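# Stand the full drink can upright in the bowl

## Task

Put the full drink can upright inside the bowl so that it stays there by itself, without the robot holding or propping it; then open the hand and move the arm away from it.

## Robot and tools

Robot: two arms, left_arm and right_arm, mounted on opposite sides of a table and facing each other. left_arm's base is on the +y side. Both carry an identical five-finger right hand, so every hand number and axis means the same on both arms.

Scene frame (used in the state line): origin on the table surface halfway between the two bases, table top at z = 0, +z up. Positions are in metres, orientations as quaternions w,x,y,z, plus linear (m/s) and angular (rad/s) velocities. Printed positions can be slightly off, more so at long reach.

Hand point: a point fixed to the palm, 0.05 m in front of it, where the index pad meets the thumb tip in a pinch. Its +z runs along the straightened fingers (which extend 0.06 to 0.07 m past it), +y points out of the palm, and +x runs across the palm toward the little finger. A wrist bracket on the little-finger side sticks out and can collide.

The 28-number row: all values in [-1, 1]; one row covers both arms. Order: left_arm dx, dy, dz, rx, ry, rz, then left_gripper little, ring, middle, index, thumb_bend, thumb_turn, force_limit, speed; then the same fourteen for right_arm and right_gripper. Always send all 28, even if one arm should not move.

Arm numbers (dx to rz) are offsets, not poses. They are measured from that hand point's pose in the most recent result that reported it (before any such result, and for the second or later call inside one reply, from where the hand is when the action begins), and expressed in the hand point's own axes. Scale: 1.0 equals 0.6 m of travel or 180 degrees. rx, ry, rz form one rotation vector. Within an action every row is measured from the same base pose, not from the row before. All zeros therefore pull the hand back to that base pose; it is not a pause. Each control step the controller limits the commanded pose to 100 mm and 16 degrees from the measured one, favours position over orientation, and lags about 0.17 s.

Hand numbers are absolute targets. little, ring, middle, index, thumb_bend: +1 straight, -1 fully curled. thumb_turn: +1 beside the palm, -1 across in front of it. A pinch is roughly index -0.22, thumb_bend -0.75, thumb_turn -0.57. force_limit maps linearly from about 0 N at -1 to 10 N at +1 (15 N for the two thumb motors) and only stops closing motors. speed maps from near zero at -1 to full at +1 (full travel in 0.6 s). There is no 'unchanged' value: to keep a hand as is, resend the last eight numbers used for it, or, if none yet, its hand_measured six plus hand_force_limit and hand_speed. A motor only starts when its target changes by 0.01 or more, then locks when it arrives or hits force_limit. For a whole-hand wrap (objects 0.035 to 0.08 m wide) turn the thumb in front first; for a soft grip close with speed -0.9 or lower. To tighten, raise force_limit and send a more-closed target; to loosen, send one more open than hand_measured.

Tools:
- execute_actions: actions is a list with at most one entry. Empty list: just report state. {rows, steps}: 1 to 15 rows, steps up to 15 (default 15), each step 1/30 s, last row repeated if rows run out. {steps} alone: a wait of up to 300 steps counted from the previous result, reply time included. Optional pictures true/false.
- move: target is one 28-number row as above (offsets from the same reference). The hand point travels in a straight line; both arms finish together, in 0.5 to 10 s. speed is the path's top speed in m/s, 0.002 to 0.5, default 0.25 (turning up to twice that in rad/s). Optional stop_force, 9 to 40 N, shared by both arms: an arm's path stops when its wrist sensor feels that much extra push against the motion, then backs off two steps and holds. Use it only with slow, non-rotating approaches, not until 0.2 s into the scene, and omit it when lifting away from something the hand presses on. The result adds a 'move:' line: per-arm ending done, off_target, moving, held, fault or contact, and limits such as paced (pose clipped) or held (steps blocked), plus each hand's distance from its target.
- wait: seconds 0 to 10, sends nothing new.
- zoom_image: camera (cam_high, cam_low, cam_left_wrist, cam_right_wrist) and region [x0, y0, x1, y1] in pixels from the top-left, at most 504 by 504. cam_high and cam_low are 672x504; wrist cameras 504x504.
- show_instructions: shows the reference image(s).
- finished_scene: scene number; ends and grades the scene, irreversible.

Result lines: the state line per arm; 'pose unreachable' and HELD mark steps where the clearance check altered or blocked the command; a 'Hand target' line gives where each arm is now being driven. Hand data: hand_measured, hand_stopped_by (moving, target, force, stalled, fault), hand_load_n (positive when pushed open; near 0 everywhere means the grip is lost), hand_force_limit, hand_speed. Wrist force and torque are in the hand's own axes, with a few newtons of offset and noise, saturating near 50 N. Joint torque numbers are rough and drift. MOTOR HOT appears at 70 °C; at 85 °C the arm is braked for a while.

Avoid: knocking anything off the table; dropping or slamming the can; arms touching each other with force; pressing a stiff arm past a firm contact. Joint load limits are 133 N m for shoulder and elbow and 24.9 N m for the wrists (held weight counts); any outside force of 150 N also triggers a fault that freezes the arm for 10 s. Loose objects may get nudged occasionally. Large moves may end short; check the reported pose and send the remainder.

Each tool is called after "Emit:" as name([rows], argument=value, ...), one row to a line, values as JSON.

Reference images:

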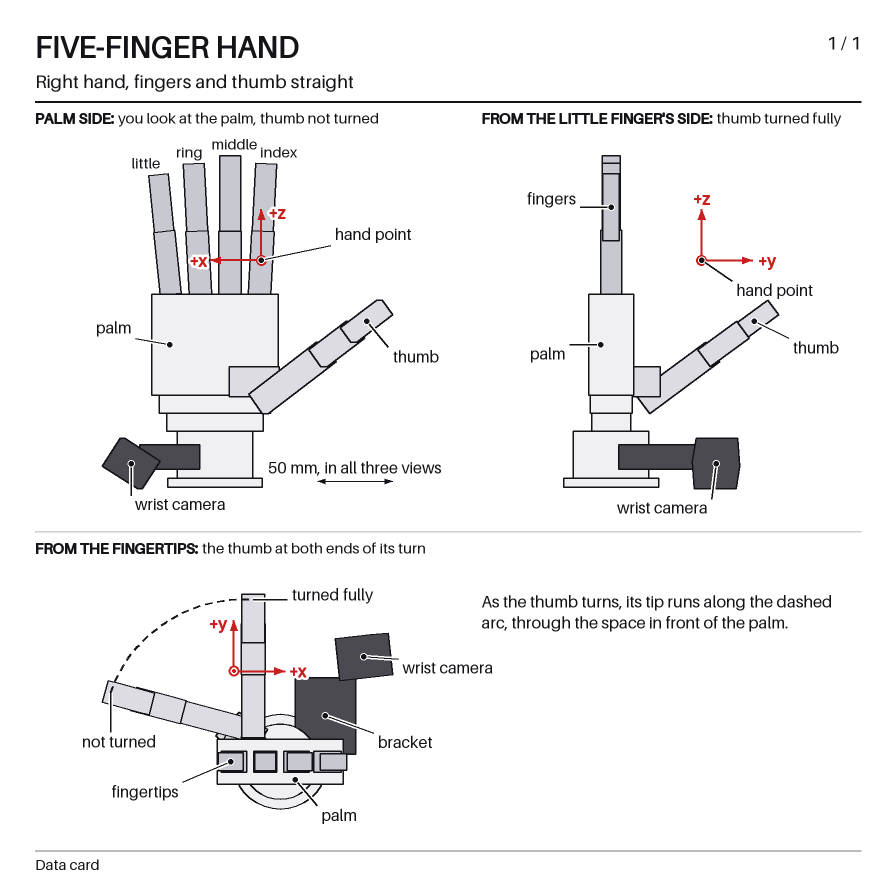

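## Session

Emit:
execute_actions(actions=[])

Scene clock: 0.00 s of 4800.00 s.
left_arm: end_effector_position=(+0.3160, +0.3837, +0.4906) hand_measured=(+1.000, +1.000, +1.000, +1.000, +1.000, +1.000) hand_load_n=(+0.0, +0.0, +0.0, +0.0, +0.0, +0.0) hand_stopped_by=(target, target, target, target, target, target) hand_force_limit=0.00 hand_speed=-0.80 end_effector_quat_wxyz=(+0.030, +0.432, +0.901, -0.012) end_effector_velocity=(+0.000, +0.000, +0.000) end_effector_angular_velocity=(+0.000, +0.000, +0.000) | right_arm: end_effector_position=(+0.1620, -0.3075, +0.4846) hand_measured=(+1.000, +1.000, +1.000, +1.000, +1.000, +1.000) hand_load_n=(+0.0, +0.0, +0.0, +0.0, +0.0, +0.0) hand_stopped_by=(target, target, target, target, target, target) hand_force_limit=0.00 hand_speed=-0.80 end_effector_quat_wxyz=(+0.026, -0.316, +0.948, +0.000) end_effector_velocity=(+0.000, +0.000, +0.000) end_effector_angular_velocity=(+0.000, -0.001, +0.000)
Joint positions: left_arm=[ 0.541 -1.741  1.314  1.938  1.546 -1.874] | right_arm=[-1.207 -1.741  1.327  1.933  1.571 -1.893]
Joint velocities: left_arm=[ 0.001  0.001 -0.001  0.001  0.     0.   ] | right_arm=[-0.     0.    -0.001 -0.    -0.    -0.001]
Joint torques (N m, as the arm reports them, + toward a larger angle): no reading
Wrist force (N, on the end effector, along its own x y z axes, offset not removed): no reading
Wrist torque (N m, same axes, about the end effector's origin, offset not removed): no reading
Hand target (left_arm): +0.316, +0.384, +0.491; +0.030, +0.432, +0.901, -0.012
Hand target (right_arm): +0.162, -0.308, +0.485; +0.026, -0.316, +0.948, +0.000

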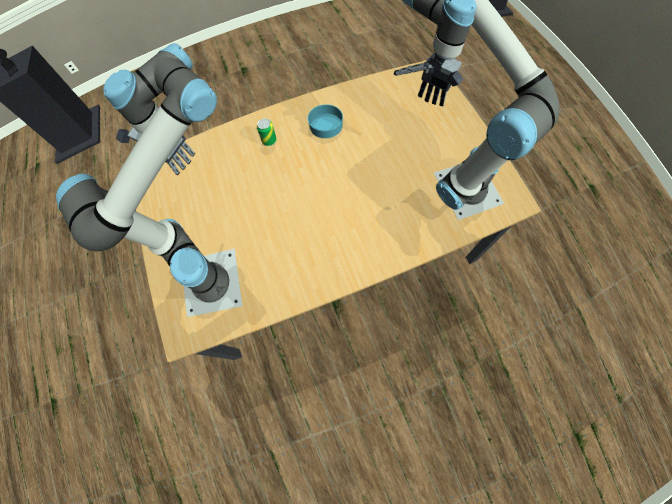

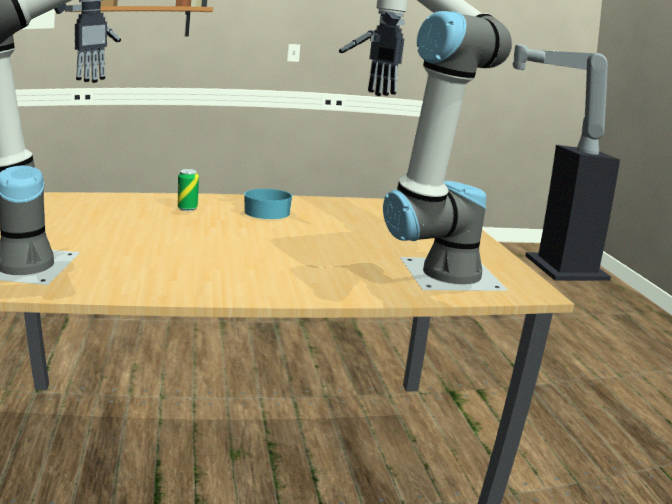

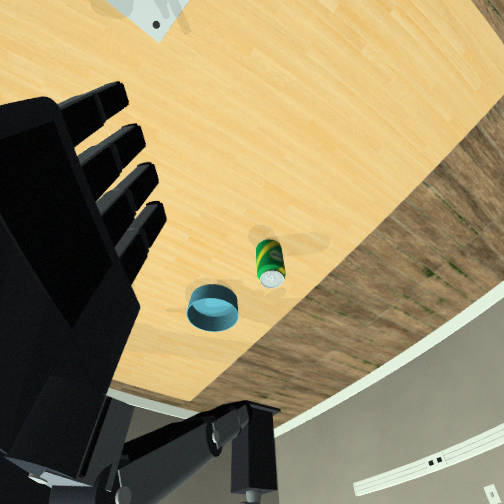

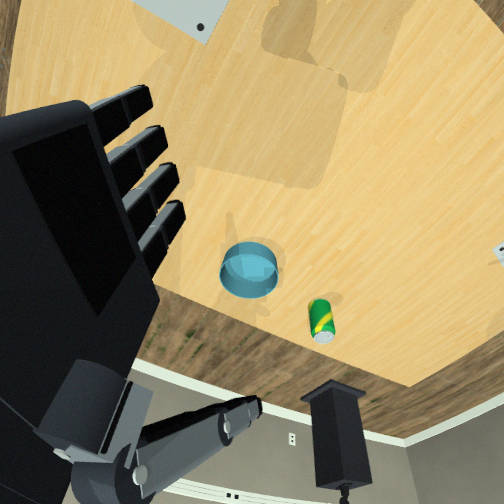

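Emit:
move(target=[0,0,0,0,0,0.882,1,1,1,1,1,-1,0,0.5, 0,0,0,0,0,0,1,1,1,1,1,1,0,-0.8], speed=0.4)

Emit:
move(target=[0.1,0,0.4,0,0.5,0,1,1,1,1,1,-1,0,0.5, 0,0,0,0,0,0,1,1,1,1,1,1,0,-0.8], speed=0.3)

Scene clock: 9.77 s of 4800.00 s.
left_arm: end_effector_position=(+0.3162, +0.3841, +0.4902) hand_measured=(+1.000, +1.000, +1.000, +1.000, +1.000, -1.000) hand_load_n=(+0.0, +0.0, +0.0, +0.0, +0.0, +0.0) hand_stopped_by=(target, target, target, target, target, target) hand_force_limit=0.00 hand_speed=0.50 end_effector_quat_wxyz=(+0.017, +0.966, -0.258, +0.027) end_effector_velocity=(-0.000, -0.000, -0.000) end_effector_angular_velocity=(-0.001, +0.001, -0.015) | right_arm: end_effector_position=(+0.1620, -0.3075, +0.4846) hand_measured=(+1.000, +1.000, +1.000, +1.000, +1.000, +1.000) hand_load_n=(+0.0, +0.0, +0.0, +0.0, +0.0, +0.0) hand_stopped_by=(target, target, target, target, target, target) hand_force_limit=0.00 hand_speed=-0.80 end_effector_quat_wxyz=(+0.026, -0.316, +0.948, +0.000) end_effector_velocity=(-0.000, -0.000, +0.000) end_effector_angular_velocity=(+0.000, +0.000, +0.001)
Joint positions: left_arm=[ 1.085 -1.485  1.062  1.931  1.581  1.439] | right_arm=[-1.207 -1.741  1.327  1.933  1.571 -1.893]
Joint velocities: left_arm=[-0.     0.003 -0.002 -0.     0.002  0.015] | right_arm=[ 0.    -0.    -0.     0.    -0.    -0.001]
Joint torques (N m, as the arm reports them, + toward a larger angle): left_arm=[  6.23  -8.19 -29.24   4.68   2.1    1.74] | right_arm=[  0.49  -5.88 -15.9    2.52   0.1    0.23]
Wrist force (N, on the end effector, along its own x y z axes, offset not removed): left_arm=[1.9 -0.1 -2.9] | right_arm=[2.0 -3.0 0.6]
Wrist torque (N m, same axes, about the end effector's origin, offset not removed): left_arm=[0.21 -0.18 0.21] | right_arm=[-0.58 -0.31 -0.10]
Hand target (left_arm): +0.316, +0.384, +0.490; +0.017, +0.966, -0.258, +0.027
Hand target (right_arm): +0.162, -0.308, +0.485; +0.026, -0.316, +0.948, +0.000
Off the commanded pose (left_arm): 0.001 m, 0 deg.
Off the commanded pose (right_arm): 0.000 m, 0 deg.
After step 90, 2.70 s passed at rest.
move: done

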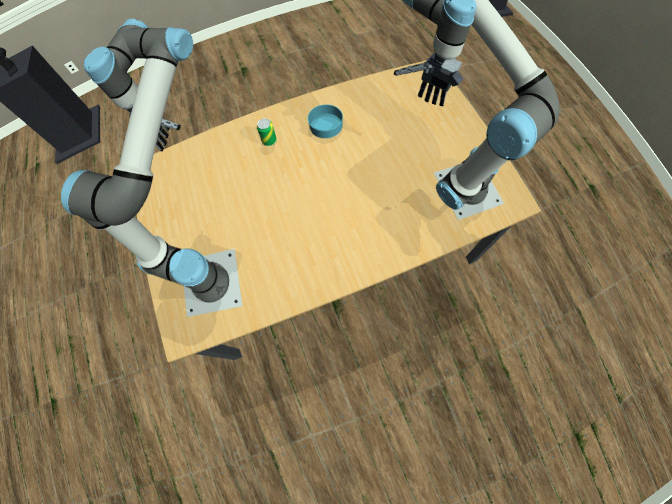

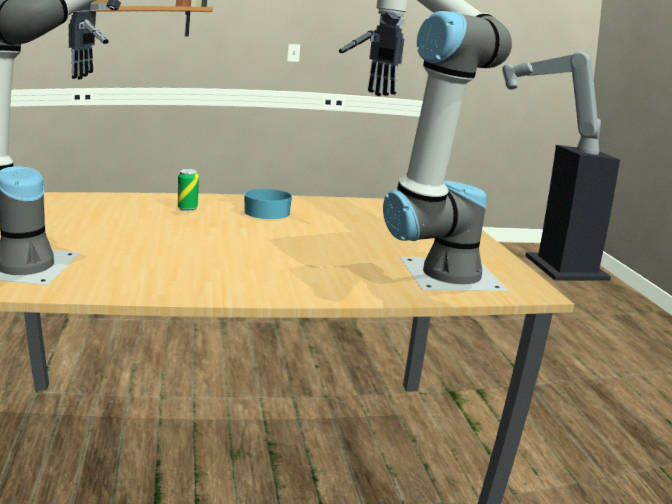

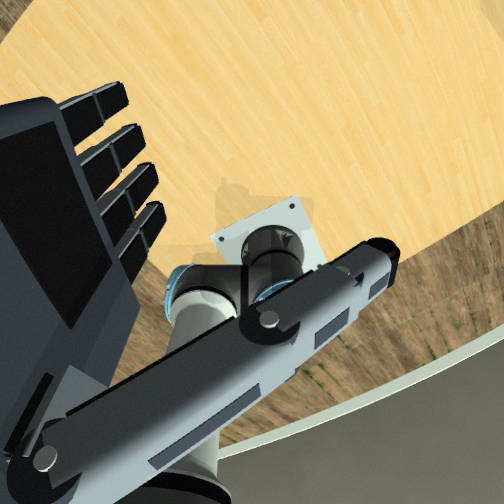

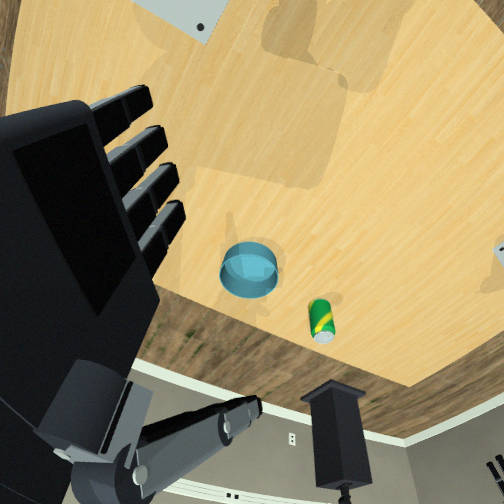

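Scene clock: 13.03 s of 4800.00 s.
left_arm: end_effector_position=(+0.3781, +0.3430, +0.2550) hand_measured=(+1.000, +1.000, +1.000, +1.000, +1.000, -1.000) hand_load_n=(+0.0, +0.0, +0.0, +0.0, +0.0, +0.0) hand_stopped_by=(target, target, target, target, target, target) hand_force_limit=0.00 hand_speed=0.50 end_effector_quat_wxyz=(+0.194, +0.665, -0.169, +0.702) end_effector_velocity=(+0.001, -0.001, -0.001) end_effector_angular_velocity=(-0.005, -0.012, +0.002) | right_arm: end_effector_position=(+0.1620, -0.3075, +0.4846) hand_measured=(+1.000, +1.000, +1.000, +1.000, +1.000, +1.000) hand_load_n=(+0.0, +0.0, +0.0, +0.0, +0.0, +0.0) hand_stopped_by=(target, target, target, target, target, target) hand_force_limit=0.00 hand_speed=-0.80 end_effector_quat_wxyz=(+0.026, -0.316, +0.948, +0.000) end_effector_velocity=(-0.000, -0.000, -0.000) end_effector_angular_velocity=(-0.000, -0.001, +0.000)
Joint positions: left_arm=[ 0.654 -2.511  2.623 -0.183  1.007  1.589] | right_arm=[-1.207 -1.741  1.327  1.933  1.571 -1.893]
Joint velocities: left_arm=[-0.013 -0.008  0.012 -0.021 -0.015  0.011] | right_arm=[ 0.    -0.001  0.    -0.     0.    -0.   ]
Joint torques (N m, as the arm reports them, + toward a larger angle): left_arm=[-6.85  5.52 -8.46 -3.7  -2.68  1.13] | right_arm=[  0.53  -8.79 -16.24   2.44   0.27   0.12]
Wrist force (N, on the end effector, along its own x y z axes, offset not removed): left_arm=[-1.1 1.6 0.8] | right_arm=[1.5 -1.2 2.9]
Wrist torque (N m, same axes, about the end effector's origin, offset not removed): left_arm=[0.27 0.01 0.07] | right_arm=[-0.38 -0.45 -0.09]
Hand target (left_arm): +0.378, +0.343, +0.255; +0.194, +0.664, -0.169, +0.702
Hand target (right_arm): +0.162, -0.308, +0.485; +0.026, -0.316, +0.948, +0.000
Off the commanded pose (left_arm): 0.001 m, 0 deg.
Off the commanded pose (right_arm): 0.000 m, 0 deg.
move: done

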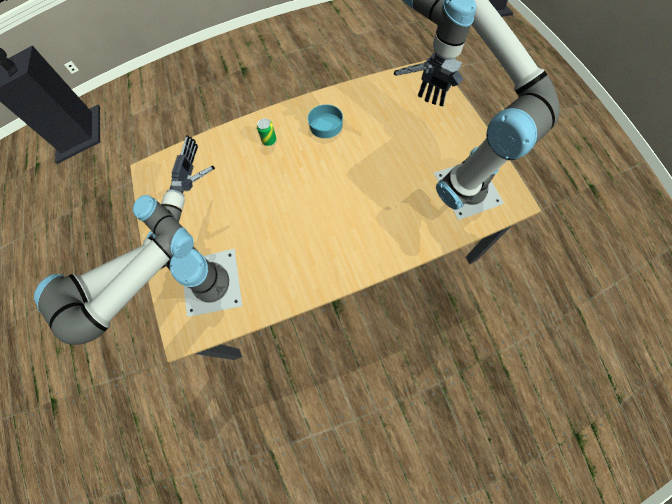

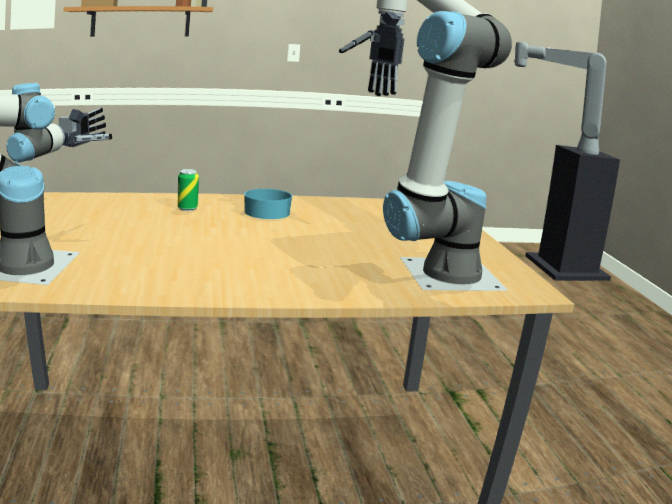

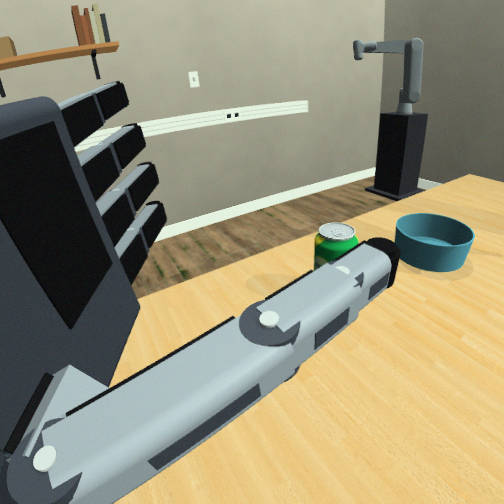

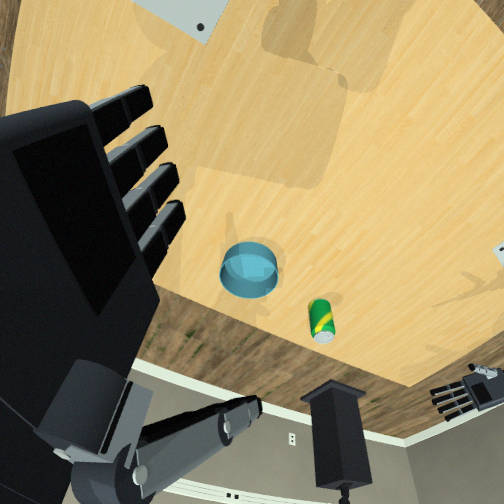

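Emit:
move(target=[-0.107,0.033,0.253,0,-0.1,0,1,1,1,1,1,-1,0,0.5, 0,0,0,0,0,0,1,1,1,1,1,1,0,-0.8])

Scene clock: 18.13 s of 4800.00 s.
left_arm: end_effector_position=(+0.5023, +0.2475, +0.2001) hand_measured=(+1.000, +1.000, +1.000, +1.000, +1.000, -1.000) hand_load_n=(+0.0, +0.0, +0.0, +0.0, +0.0, +0.0) hand_stopped_by=(target, target, target, target, target, target) hand_force_limit=0.00 hand_speed=0.50 end_effector_quat_wxyz=(+0.165, +0.766, -0.198, +0.589) end_effector_velocity=(+0.001, -0.002, +0.000) end_effector_angular_velocity=(+0.001, +0.003, -0.005) | right_arm: end_effector_position=(+0.1620, -0.3075, +0.4846) hand_measured=(+1.000, +1.000, +1.000, +1.000, +1.000, +1.000) hand_load_n=(+0.0, +0.0, +0.0, +0.0, +0.0, +0.0) hand_stopped_by=(target, target, target, target, target, target) hand_force_limit=0.00 hand_speed=-0.80 end_effector_quat_wxyz=(+0.026, -0.316, +0.948, +0.000) end_effector_velocity=(+0.000, +0.000, -0.000) end_effector_angular_velocity=(-0.000, +0.001, -0.001)
Joint positions: left_arm=[ 0.97  -1.687  2.212 -0.264  1.336  1.489] | right_arm=[-1.207 -1.741  1.327  1.933  1.571 -1.893]
Joint velocities: left_arm=[ 0.004  0.007 -0.008  0.004  0.009  0.001] | right_arm=[ 0.     0.001 -0.     0.     0.     0.001]
Joint torques (N m, as the arm reports them, + toward a larger angle): left_arm=[  5.3   -4.79 -30.19   1.61   1.77   1.41] | right_arm=[  0.52  -7.73 -16.83   2.64  -0.11   0.27]
Wrist force (N, on the end effector, along its own x y z axes, offset not removed): left_arm=[1.3 -1.6 -1.7] | right_arm=[0.2 -1.3 -0.1]
Wrist torque (N m, same axes, about the end effector's origin, offset not removed): left_arm=[-0.19 -0.07 0.09] | right_arm=[-0.31 -0.13 -0.03]
Hand target (left_arm): +0.503, +0.247, +0.200; +0.165, +0.766, -0.198, +0.589
Hand target (right_arm): +0.162, -0.308, +0.485; +0.026, -0.316, +0.948, +0.000
Off the commanded pose (left_arm): 0.000 m, 0 deg.
Off the commanded pose (right_arm): 0.000 m, 0 deg.
After step 90, 0.73 s passed at rest.
move: done

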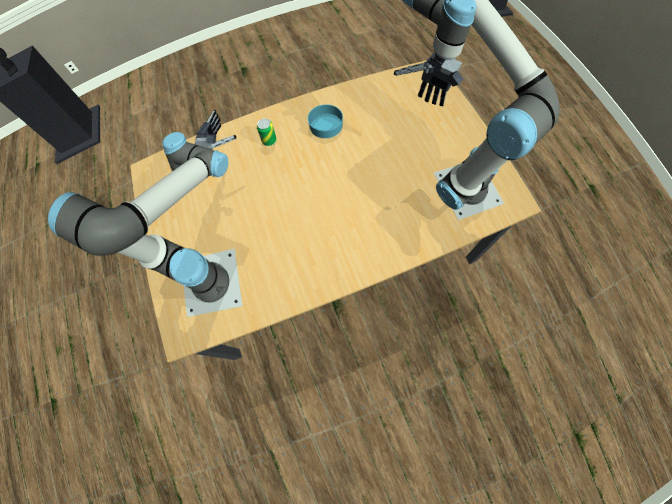

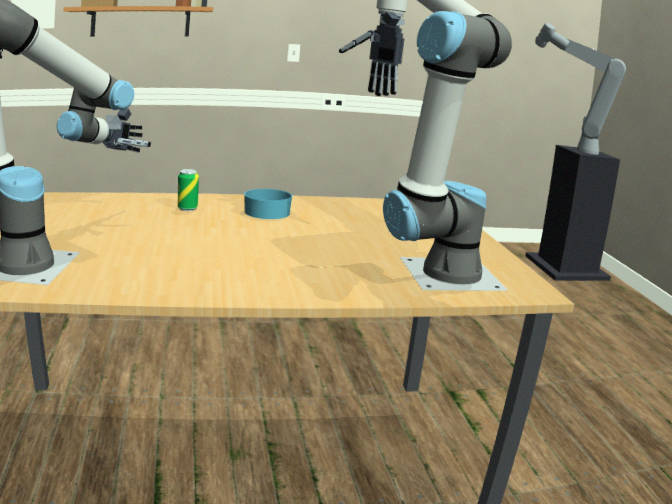

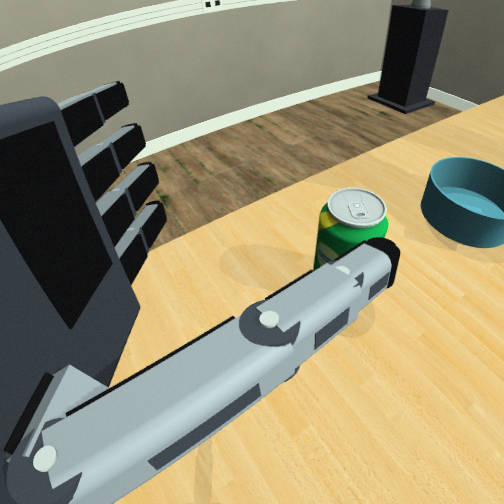

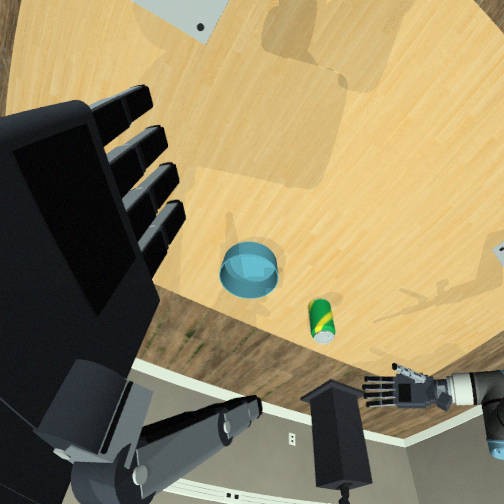

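Emit:
move(target=[-0.178,0,0.046,0,0.055,0,1,1,1,1,1,-1,0,0.5, 0,0,0,0,0,0,1,1,1,1,1,1,0,-0.8], speed=0.15)

Emit:
zoom_image(camera="cam_high", region=[150,60,390,220])

Scene clock: 20.67 s of 4800.00 s.
left_arm: end_effector_position=(+0.5010, +0.2458, +0.0900) hand_measured=(+1.000, +1.000, +1.000, +1.000, +1.000, -1.000) hand_load_n=(+0.0, +0.0, +0.0, +0.0, +0.0, +0.0) hand_stopped_by=(target, target, target, target, target, target) hand_force_limit=0.00 hand_speed=0.50 end_effector_quat_wxyz=(+0.181, +0.713, -0.183, +0.653) end_effector_velocity=(+0.001, -0.000, -0.002) end_effector_angular_velocity=(-0.007, -0.010, +0.001) | right_arm: end_effector_position=(+0.1620, -0.3075, +0.4846) hand_measured=(+1.000, +1.000, +1.000, +1.000, +1.000, +1.000) hand_load_n=(+0.0, +0.0, +0.0, +0.0, +0.0, +0.0) hand_stopped_by=(target, target, target, target, target, target) hand_force_limit=0.00 hand_speed=-0.80 end_effector_quat_wxyz=(+0.026, -0.316, +0.948, +0.000) end_effector_velocity=(-0.000, +0.000, -0.000) end_effector_angular_velocity=(-0.000, +0.001, +0.001)
Joint positions: left_arm=[ 0.946 -1.412  2.475 -0.977  1.301  1.528] | right_arm=[-1.207 -1.741  1.327  1.933  1.571 -1.893]
Joint velocities: left_arm=[ 0.001  0.015  0.005 -0.032 -0.     0.002] | right_arm=[ 0.     0.001 -0.     0.001 -0.    -0.001]
Joint torques (N m, as the arm reports them, + toward a larger angle): left_arm=[-6.93 -8.76  2.3  -3.88 -3.07  1.21] | right_arm=[  1.37  -7.5  -16.19   2.49   0.21   0.  ]
Wrist force (N, on the end effector, along its own x y z axes, offset not removed): left_arm=[0.5 4.8 -1.8] | right_arm=[2.9 0.2 0.9]
Wrist torque (N m, same axes, about the end effector's origin, offset not removed): left_arm=[1.01 -0.13 0.05] | right_arm=[-0.09 -0.57 0.22]
Hand target (left_arm): +0.501, +0.246, +0.090; +0.181, +0.712, -0.183, +0.653
Hand target (right_arm): +0.162, -0.308, +0.485; +0.026, -0.316, +0.948, +0.000
Off the commanded pose (left_arm): 0.000 m, 0 deg.
Off the commanded pose (right_arm): 0.000 m, 0 deg.
move: done

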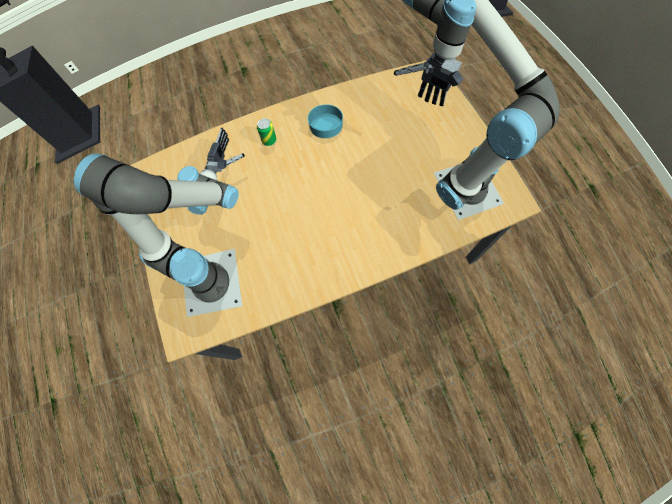

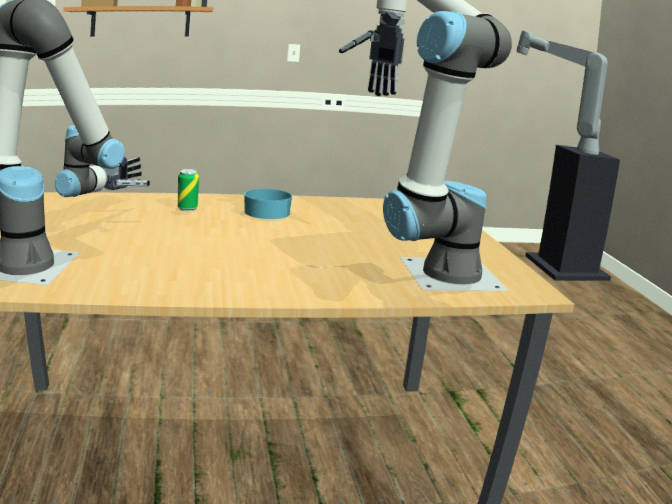

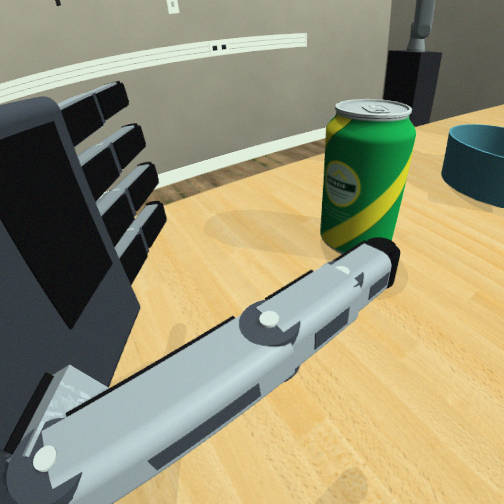

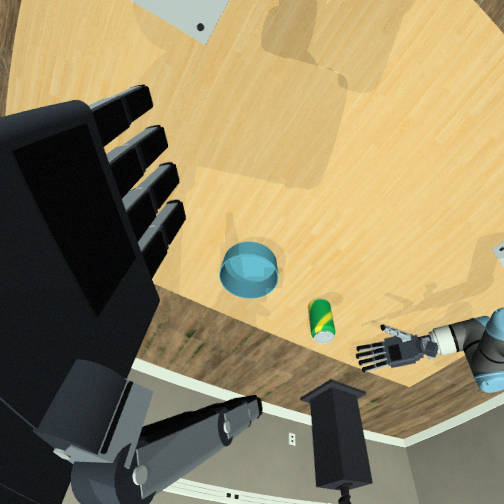

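Region (150, 60, 390, 220) of cam_high's 672x504 image, scaled by 2.100, with more detail than that image has.

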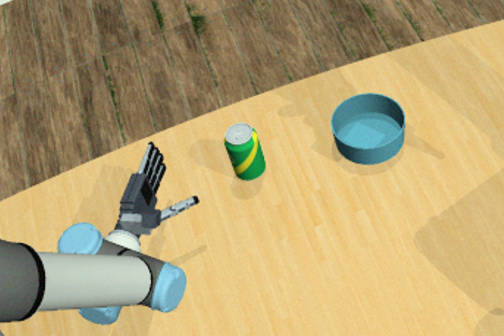

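Emit:
move(target=[0.005,0.1,0.06,0,0,0,1,1,1,1,1,-1,0,0.5, 0,0,0,0,0,0,1,1,1,1,1,1,0,-0.8], speed=0.1)

Emit:
zoom_image(camera="cam_high", region=[150,60,390,220])

Scene clock: 23.50 s of 4800.00 s.
left_arm: end_effector_position=(+0.5023, +0.1760, +0.0912) hand_measured=(+1.000, +1.000, +1.000, +1.000, +1.000, -1.000) hand_load_n=(+0.0, +0.0, +0.0, +0.0, +0.0, +0.0) hand_stopped_by=(target, target, target, target, target, target) hand_force_limit=0.00 hand_speed=0.50 end_effector_quat_wxyz=(+0.181, +0.713, -0.183, +0.653) end_effector_velocity=(+0.001, -0.003, +0.000) end_effector_angular_velocity=(-0.001, -0.001, +0.000) | right_arm: end_effector_position=(+0.1620, -0.3075, +0.4846) hand_measured=(+1.000, +1.000, +1.000, +1.000, +1.000, +1.000) hand_load_n=(+0.0, +0.0, +0.0, +0.0, +0.0, +0.0) hand_stopped_by=(target, target, target, target, target, target) hand_force_limit=0.00 hand_speed=-0.80 end_effector_quat_wxyz=(+0.026, -0.316, +0.948, +0.000) end_effector_velocity=(-0.000, +0.000, +0.000) end_effector_angular_velocity=(+0.000, -0.001, +0.000)
Joint positions: left_arm=[ 0.781 -1.356  2.39  -0.943  1.137  1.513] | right_arm=[-1.207 -1.741  1.327  1.933  1.571 -1.893]
Joint velocities: left_arm=[-0.004  0.004 -0.006  0.001 -0.005 -0.   ] | right_arm=[-0.    -0.    -0.001  0.    -0.    -0.   ]
Joint torques (N m, as the arm reports them, + toward a larger angle): left_arm=[ -6.14 -10.06 -23.54   1.17  -3.07  -1.67] | right_arm=[ -0.62  -8.47 -15.92   2.43   0.12   0.05]
Wrist force (N, on the end effector, along its own x y z axes, offset not removed): left_arm=[-5.5 -3.0 2.0] | right_arm=[0.7 0.3 -1.6]
Wrist torque (N m, same axes, about the end effector's origin, offset not removed): left_arm=[-0.70 0.72 -0.42] | right_arm=[0.14 -0.12 0.05]
Hand target (left_arm): +0.502, +0.176, +0.091; +0.181, +0.713, -0.183, +0.653
Hand target (right_arm): +0.162, -0.308, +0.485; +0.026, -0.316, +0.948, +0.000
Off the commanded pose (left_arm): 0.000 m, 0 deg.
Off the commanded pose (right_arm): 0.000 m, 0 deg.
move: done

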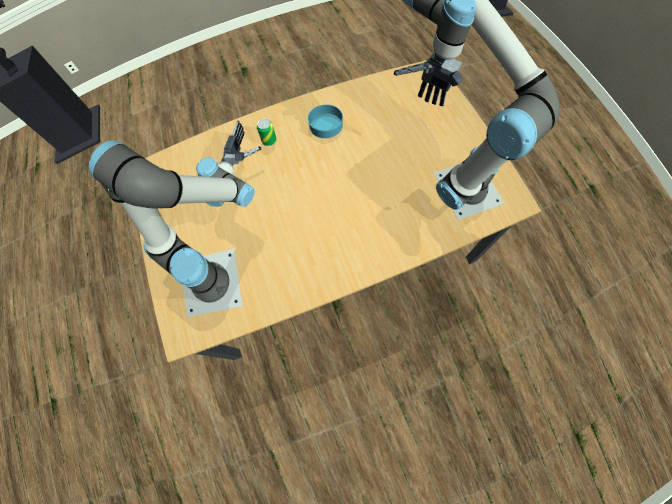

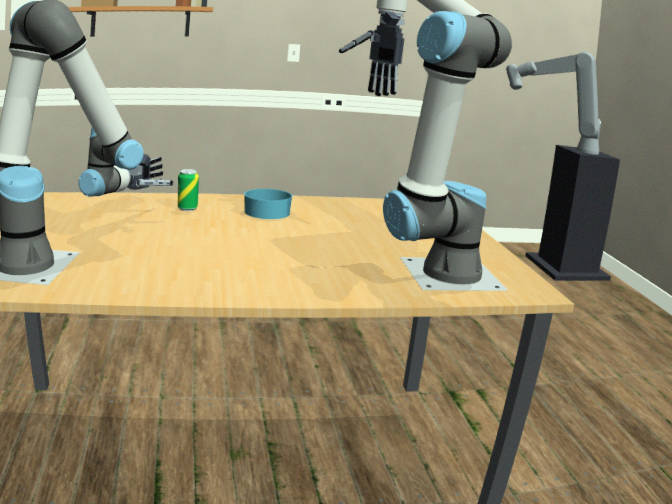

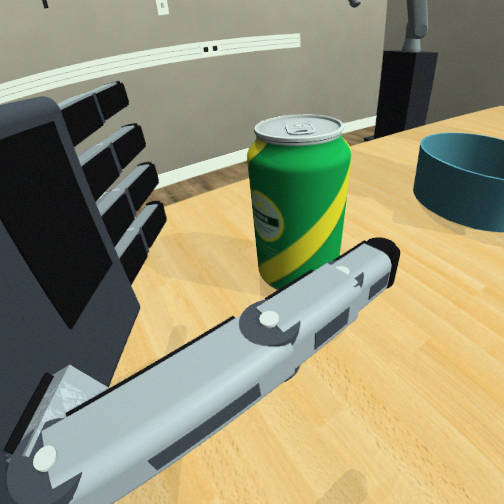

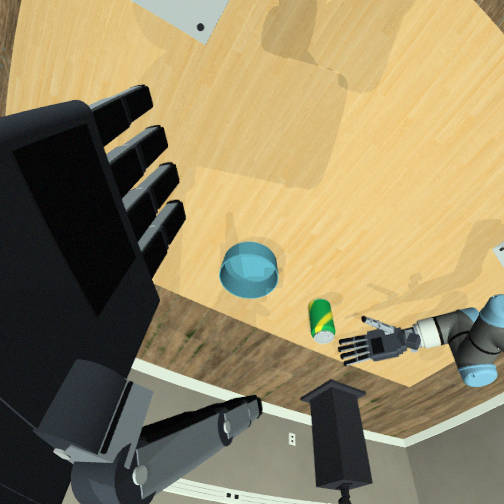

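Region (150, 60, 390, 220) of cam_high's 672x504 image, scaled by 2.100, with more detail than that image has.

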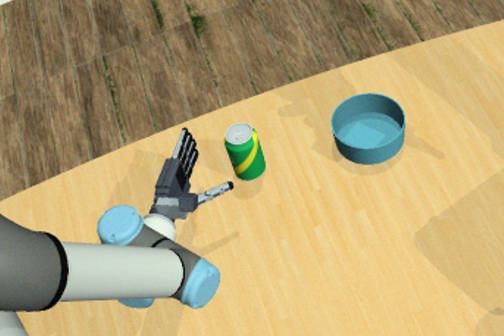

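Emit:
move(target=[0.003,0.06,0.06,0,0,0,1,1,1,1,1,-1,0,0.5, 0,0,0,0,0,0,1,1,1,1,1,1,0,-0.8], speed=0.08)

Emit:
zoom_image(camera="cam_high", region=[190,80,350,190])

Scene clock: 25.80 s of 4800.00 s.
left_arm: end_effector_position=(+0.5155, +0.1270, +0.0908) hand_measured=(+1.000, +1.000, +1.000, +1.000, +1.000, -1.000) hand_load_n=(+0.0, +0.0, +0.0, +0.0, +0.0, +0.0) hand_stopped_by=(target, target, target, target, target, target) hand_force_limit=0.00 hand_speed=0.50 end_effector_quat_wxyz=(+0.181, +0.713, -0.183, +0.653) end_effector_velocity=(+0.000, -0.002, -0.001) end_effector_angular_velocity=(+0.002, +0.001, -0.001) | right_arm: end_effector_position=(+0.1620, -0.3075, +0.4846) hand_measured=(+1.000, +1.000, +1.000, +1.000, +1.000, +1.000) hand_load_n=(+0.0, +0.0, +0.0, +0.0, +0.0, +0.0) hand_stopped_by=(target, target, target, target, target, target) hand_force_limit=0.00 hand_speed=-0.80 end_effector_quat_wxyz=(+0.026, -0.316, +0.948, +0.000) end_effector_velocity=(-0.000, -0.000, +0.000) end_effector_angular_velocity=(-0.000, +0.001, +0.000)
Joint positions: left_arm=[ 0.728 -1.284  2.283 -0.906  1.084  1.508] | right_arm=[-1.207 -1.741  1.327  1.933  1.571 -1.893]
Joint velocities: left_arm=[-0.002  0.005 -0.005  0.001 -0.001  0.   ] | right_arm=[-0.     0.    -0.001  0.001 -0.    -0.   ]
Joint torques (N m, as the arm reports them, + toward a larger angle): left_arm=[ -7.93 -15.4  -22.39   1.5   -3.5   -1.76] | right_arm=[  0.31  -7.6  -16.4    2.37   0.05   0.26]
Wrist force (N, on the end effector, along its own x y z axes, offset not removed): left_arm=[-2.6 1.9 -5.2] | right_arm=[2.0 -0.6 2.0]
Wrist torque (N m, same axes, about the end effector's origin, offset not removed): left_arm=[0.77 0.67 0.03] | right_arm=[-0.26 -0.49 0.13]
Hand target (left_arm): +0.516, +0.127, +0.091; +0.181, +0.713, -0.183, +0.653
Hand target (right_arm): +0.162, -0.308, +0.485; +0.026, -0.316, +0.948, +0.000
Off the commanded pose (left_arm): 0.000 m, 0 deg.
Off the commanded pose (right_arm): 0.000 m, 0 deg.
move: done

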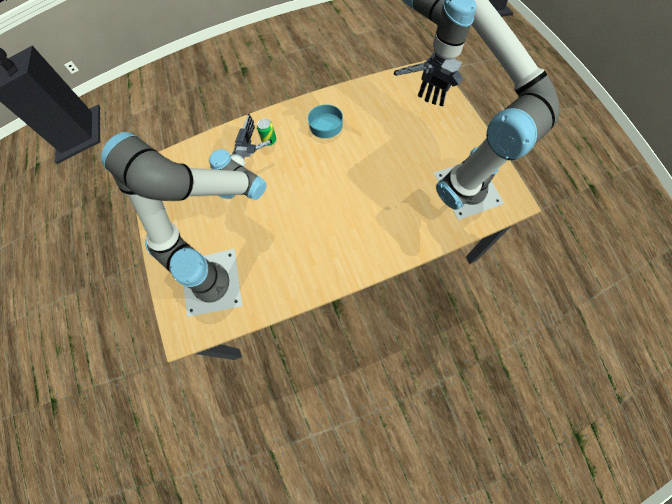

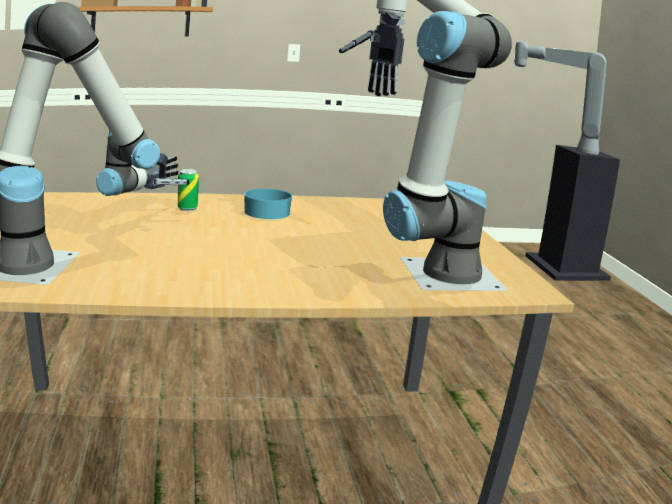

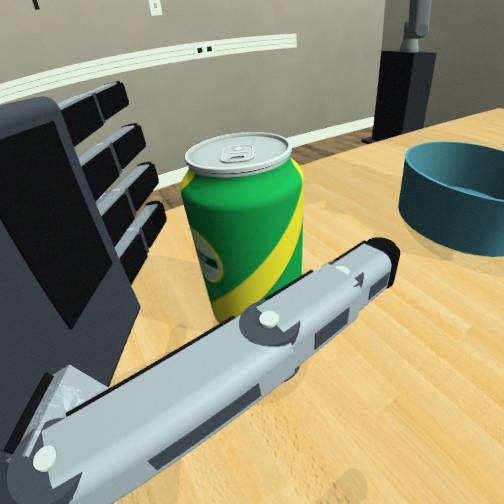

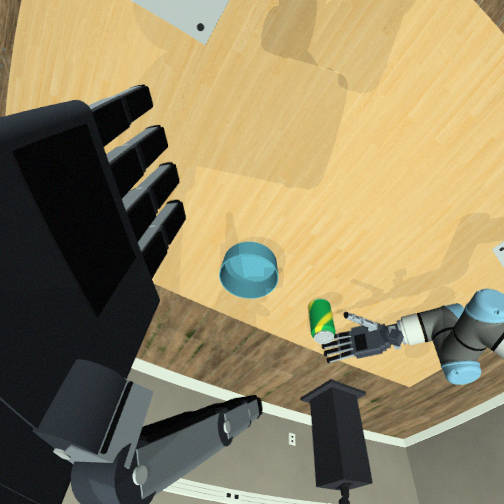

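Region (190, 80, 350, 190) of cam_high's 672x504 image, scaled by 3.150, with more detail than that image has; it fills the top 346 rows of this view, and the rest is white.

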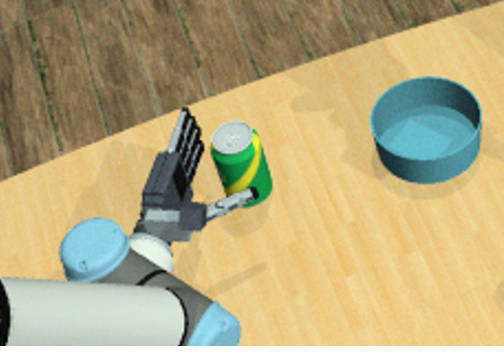

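Emit:
move(target=[-0.008,0.017,0.07,0,0,0,1,1,1,1,1,-1,0,0.5, 0,0,0,0,0,0,1,1,1,1,1,1,0,-0.8], speed=0.05)

Emit:
zoom_image(camera="cam_high", region=[190,80,350,190])

Scene clock: 28.07 s of 4800.00 s.
left_arm: end_effector_position=(+0.5461, +0.0976, +0.0827) hand_measured=(+1.000, +1.000, +1.000, +1.000, +1.000, -1.000) hand_load_n=(+0.0, +0.0, +0.0, +0.0, +0.0, +0.0) hand_stopped_by=(target, target, target, target, target, target) hand_force_limit=0.00 hand_speed=0.50 end_effector_quat_wxyz=(+0.181, +0.713, -0.183, +0.653) end_effector_velocity=(+0.002, -0.002, +0.000) end_effector_angular_velocity=(-0.001, -0.000, +0.000) | right_arm: end_effector_position=(+0.1620, -0.3075, +0.4846) hand_measured=(+1.000, +1.000, +1.000, +1.000, +1.000, +1.000) hand_load_n=(+0.0, +0.0, +0.0, +0.0, +0.0, +0.0) hand_stopped_by=(target, target, target, target, target, target) hand_force_limit=0.00 hand_speed=-0.80 end_effector_quat_wxyz=(+0.026, -0.316, +0.948, +0.000) end_effector_velocity=(+0.000, +0.000, -0.000) end_effector_angular_velocity=(-0.000, +0.001, -0.000)
Joint positions: left_arm=[ 0.756 -1.19   2.167 -0.885  1.112  1.51 ] | right_arm=[-1.207 -1.741  1.327  1.933  1.571 -1.893]
Joint velocities: left_arm=[ 0.002  0.004 -0.007  0.001  0.001  0.   ] | right_arm=[-0.     0.001  0.    -0.     0.     0.   ]
Joint torques (N m, as the arm reports them, + toward a larger angle): left_arm=[  6.14 -17.73 -23.39   1.36   1.97   1.1 ] | right_arm=[  0.09  -8.57 -15.98   2.5    0.03   0.26]
Wrist force (N, on the end effector, along its own x y z axes, offset not removed): left_arm=[1.1 3.4 -2.1] | right_arm=[1.5 0.8 -1.7]
Wrist torque (N m, same axes, about the end effector's origin, offset not removed): left_arm=[0.75 -0.04 0.27] | right_arm=[0.15 -0.23 0.15]
Hand target (left_arm): +0.546, +0.097, +0.083; +0.181, +0.713, -0.183, +0.653
Hand target (right_arm): +0.162, -0.308, +0.485; +0.026, -0.316, +0.948, +0.000
Off the commanded pose (left_arm): 0.000 m, 0 deg.
Off the commanded pose (right_arm): 0.000 m, 0 deg.
move: done

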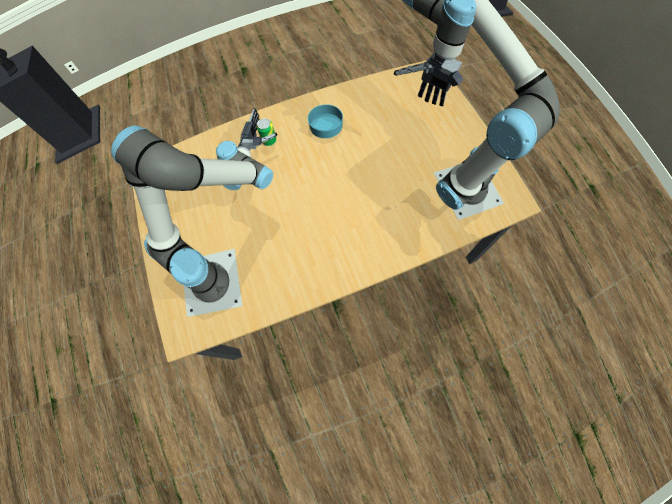

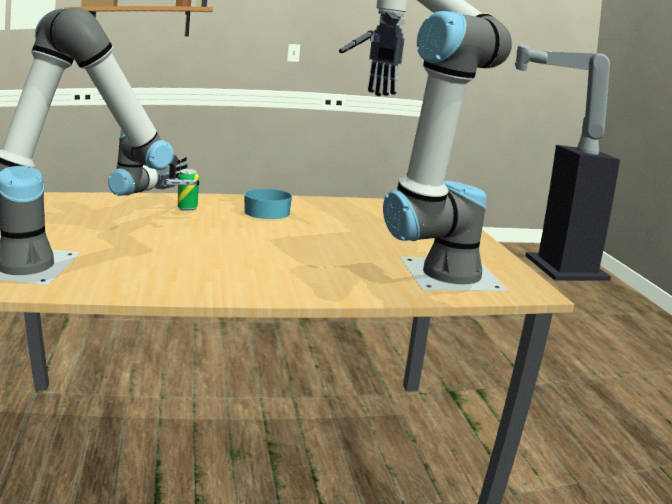

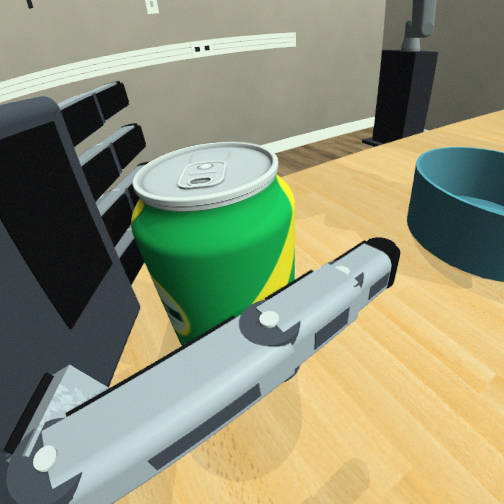

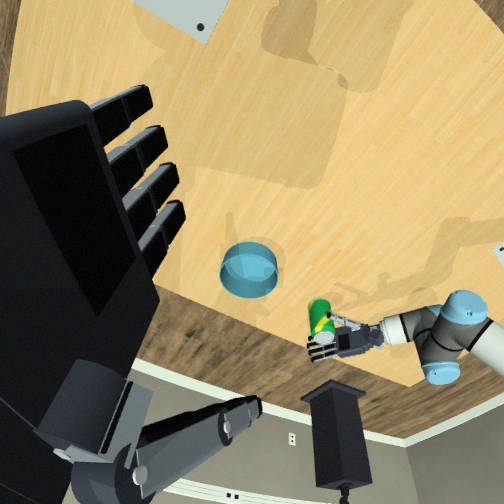

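Region (190, 80, 350, 190) of cam_high's 672x504 image, scaled by 3.150, with more detail than that image has; it fills the top 346 rows of this view, and the rest is white.

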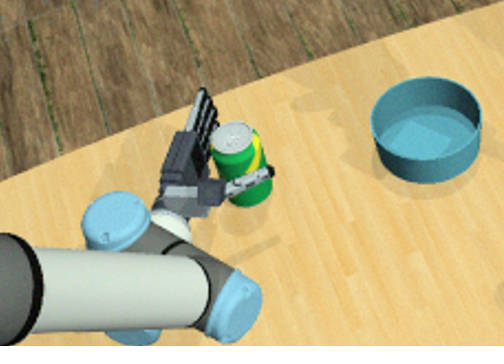

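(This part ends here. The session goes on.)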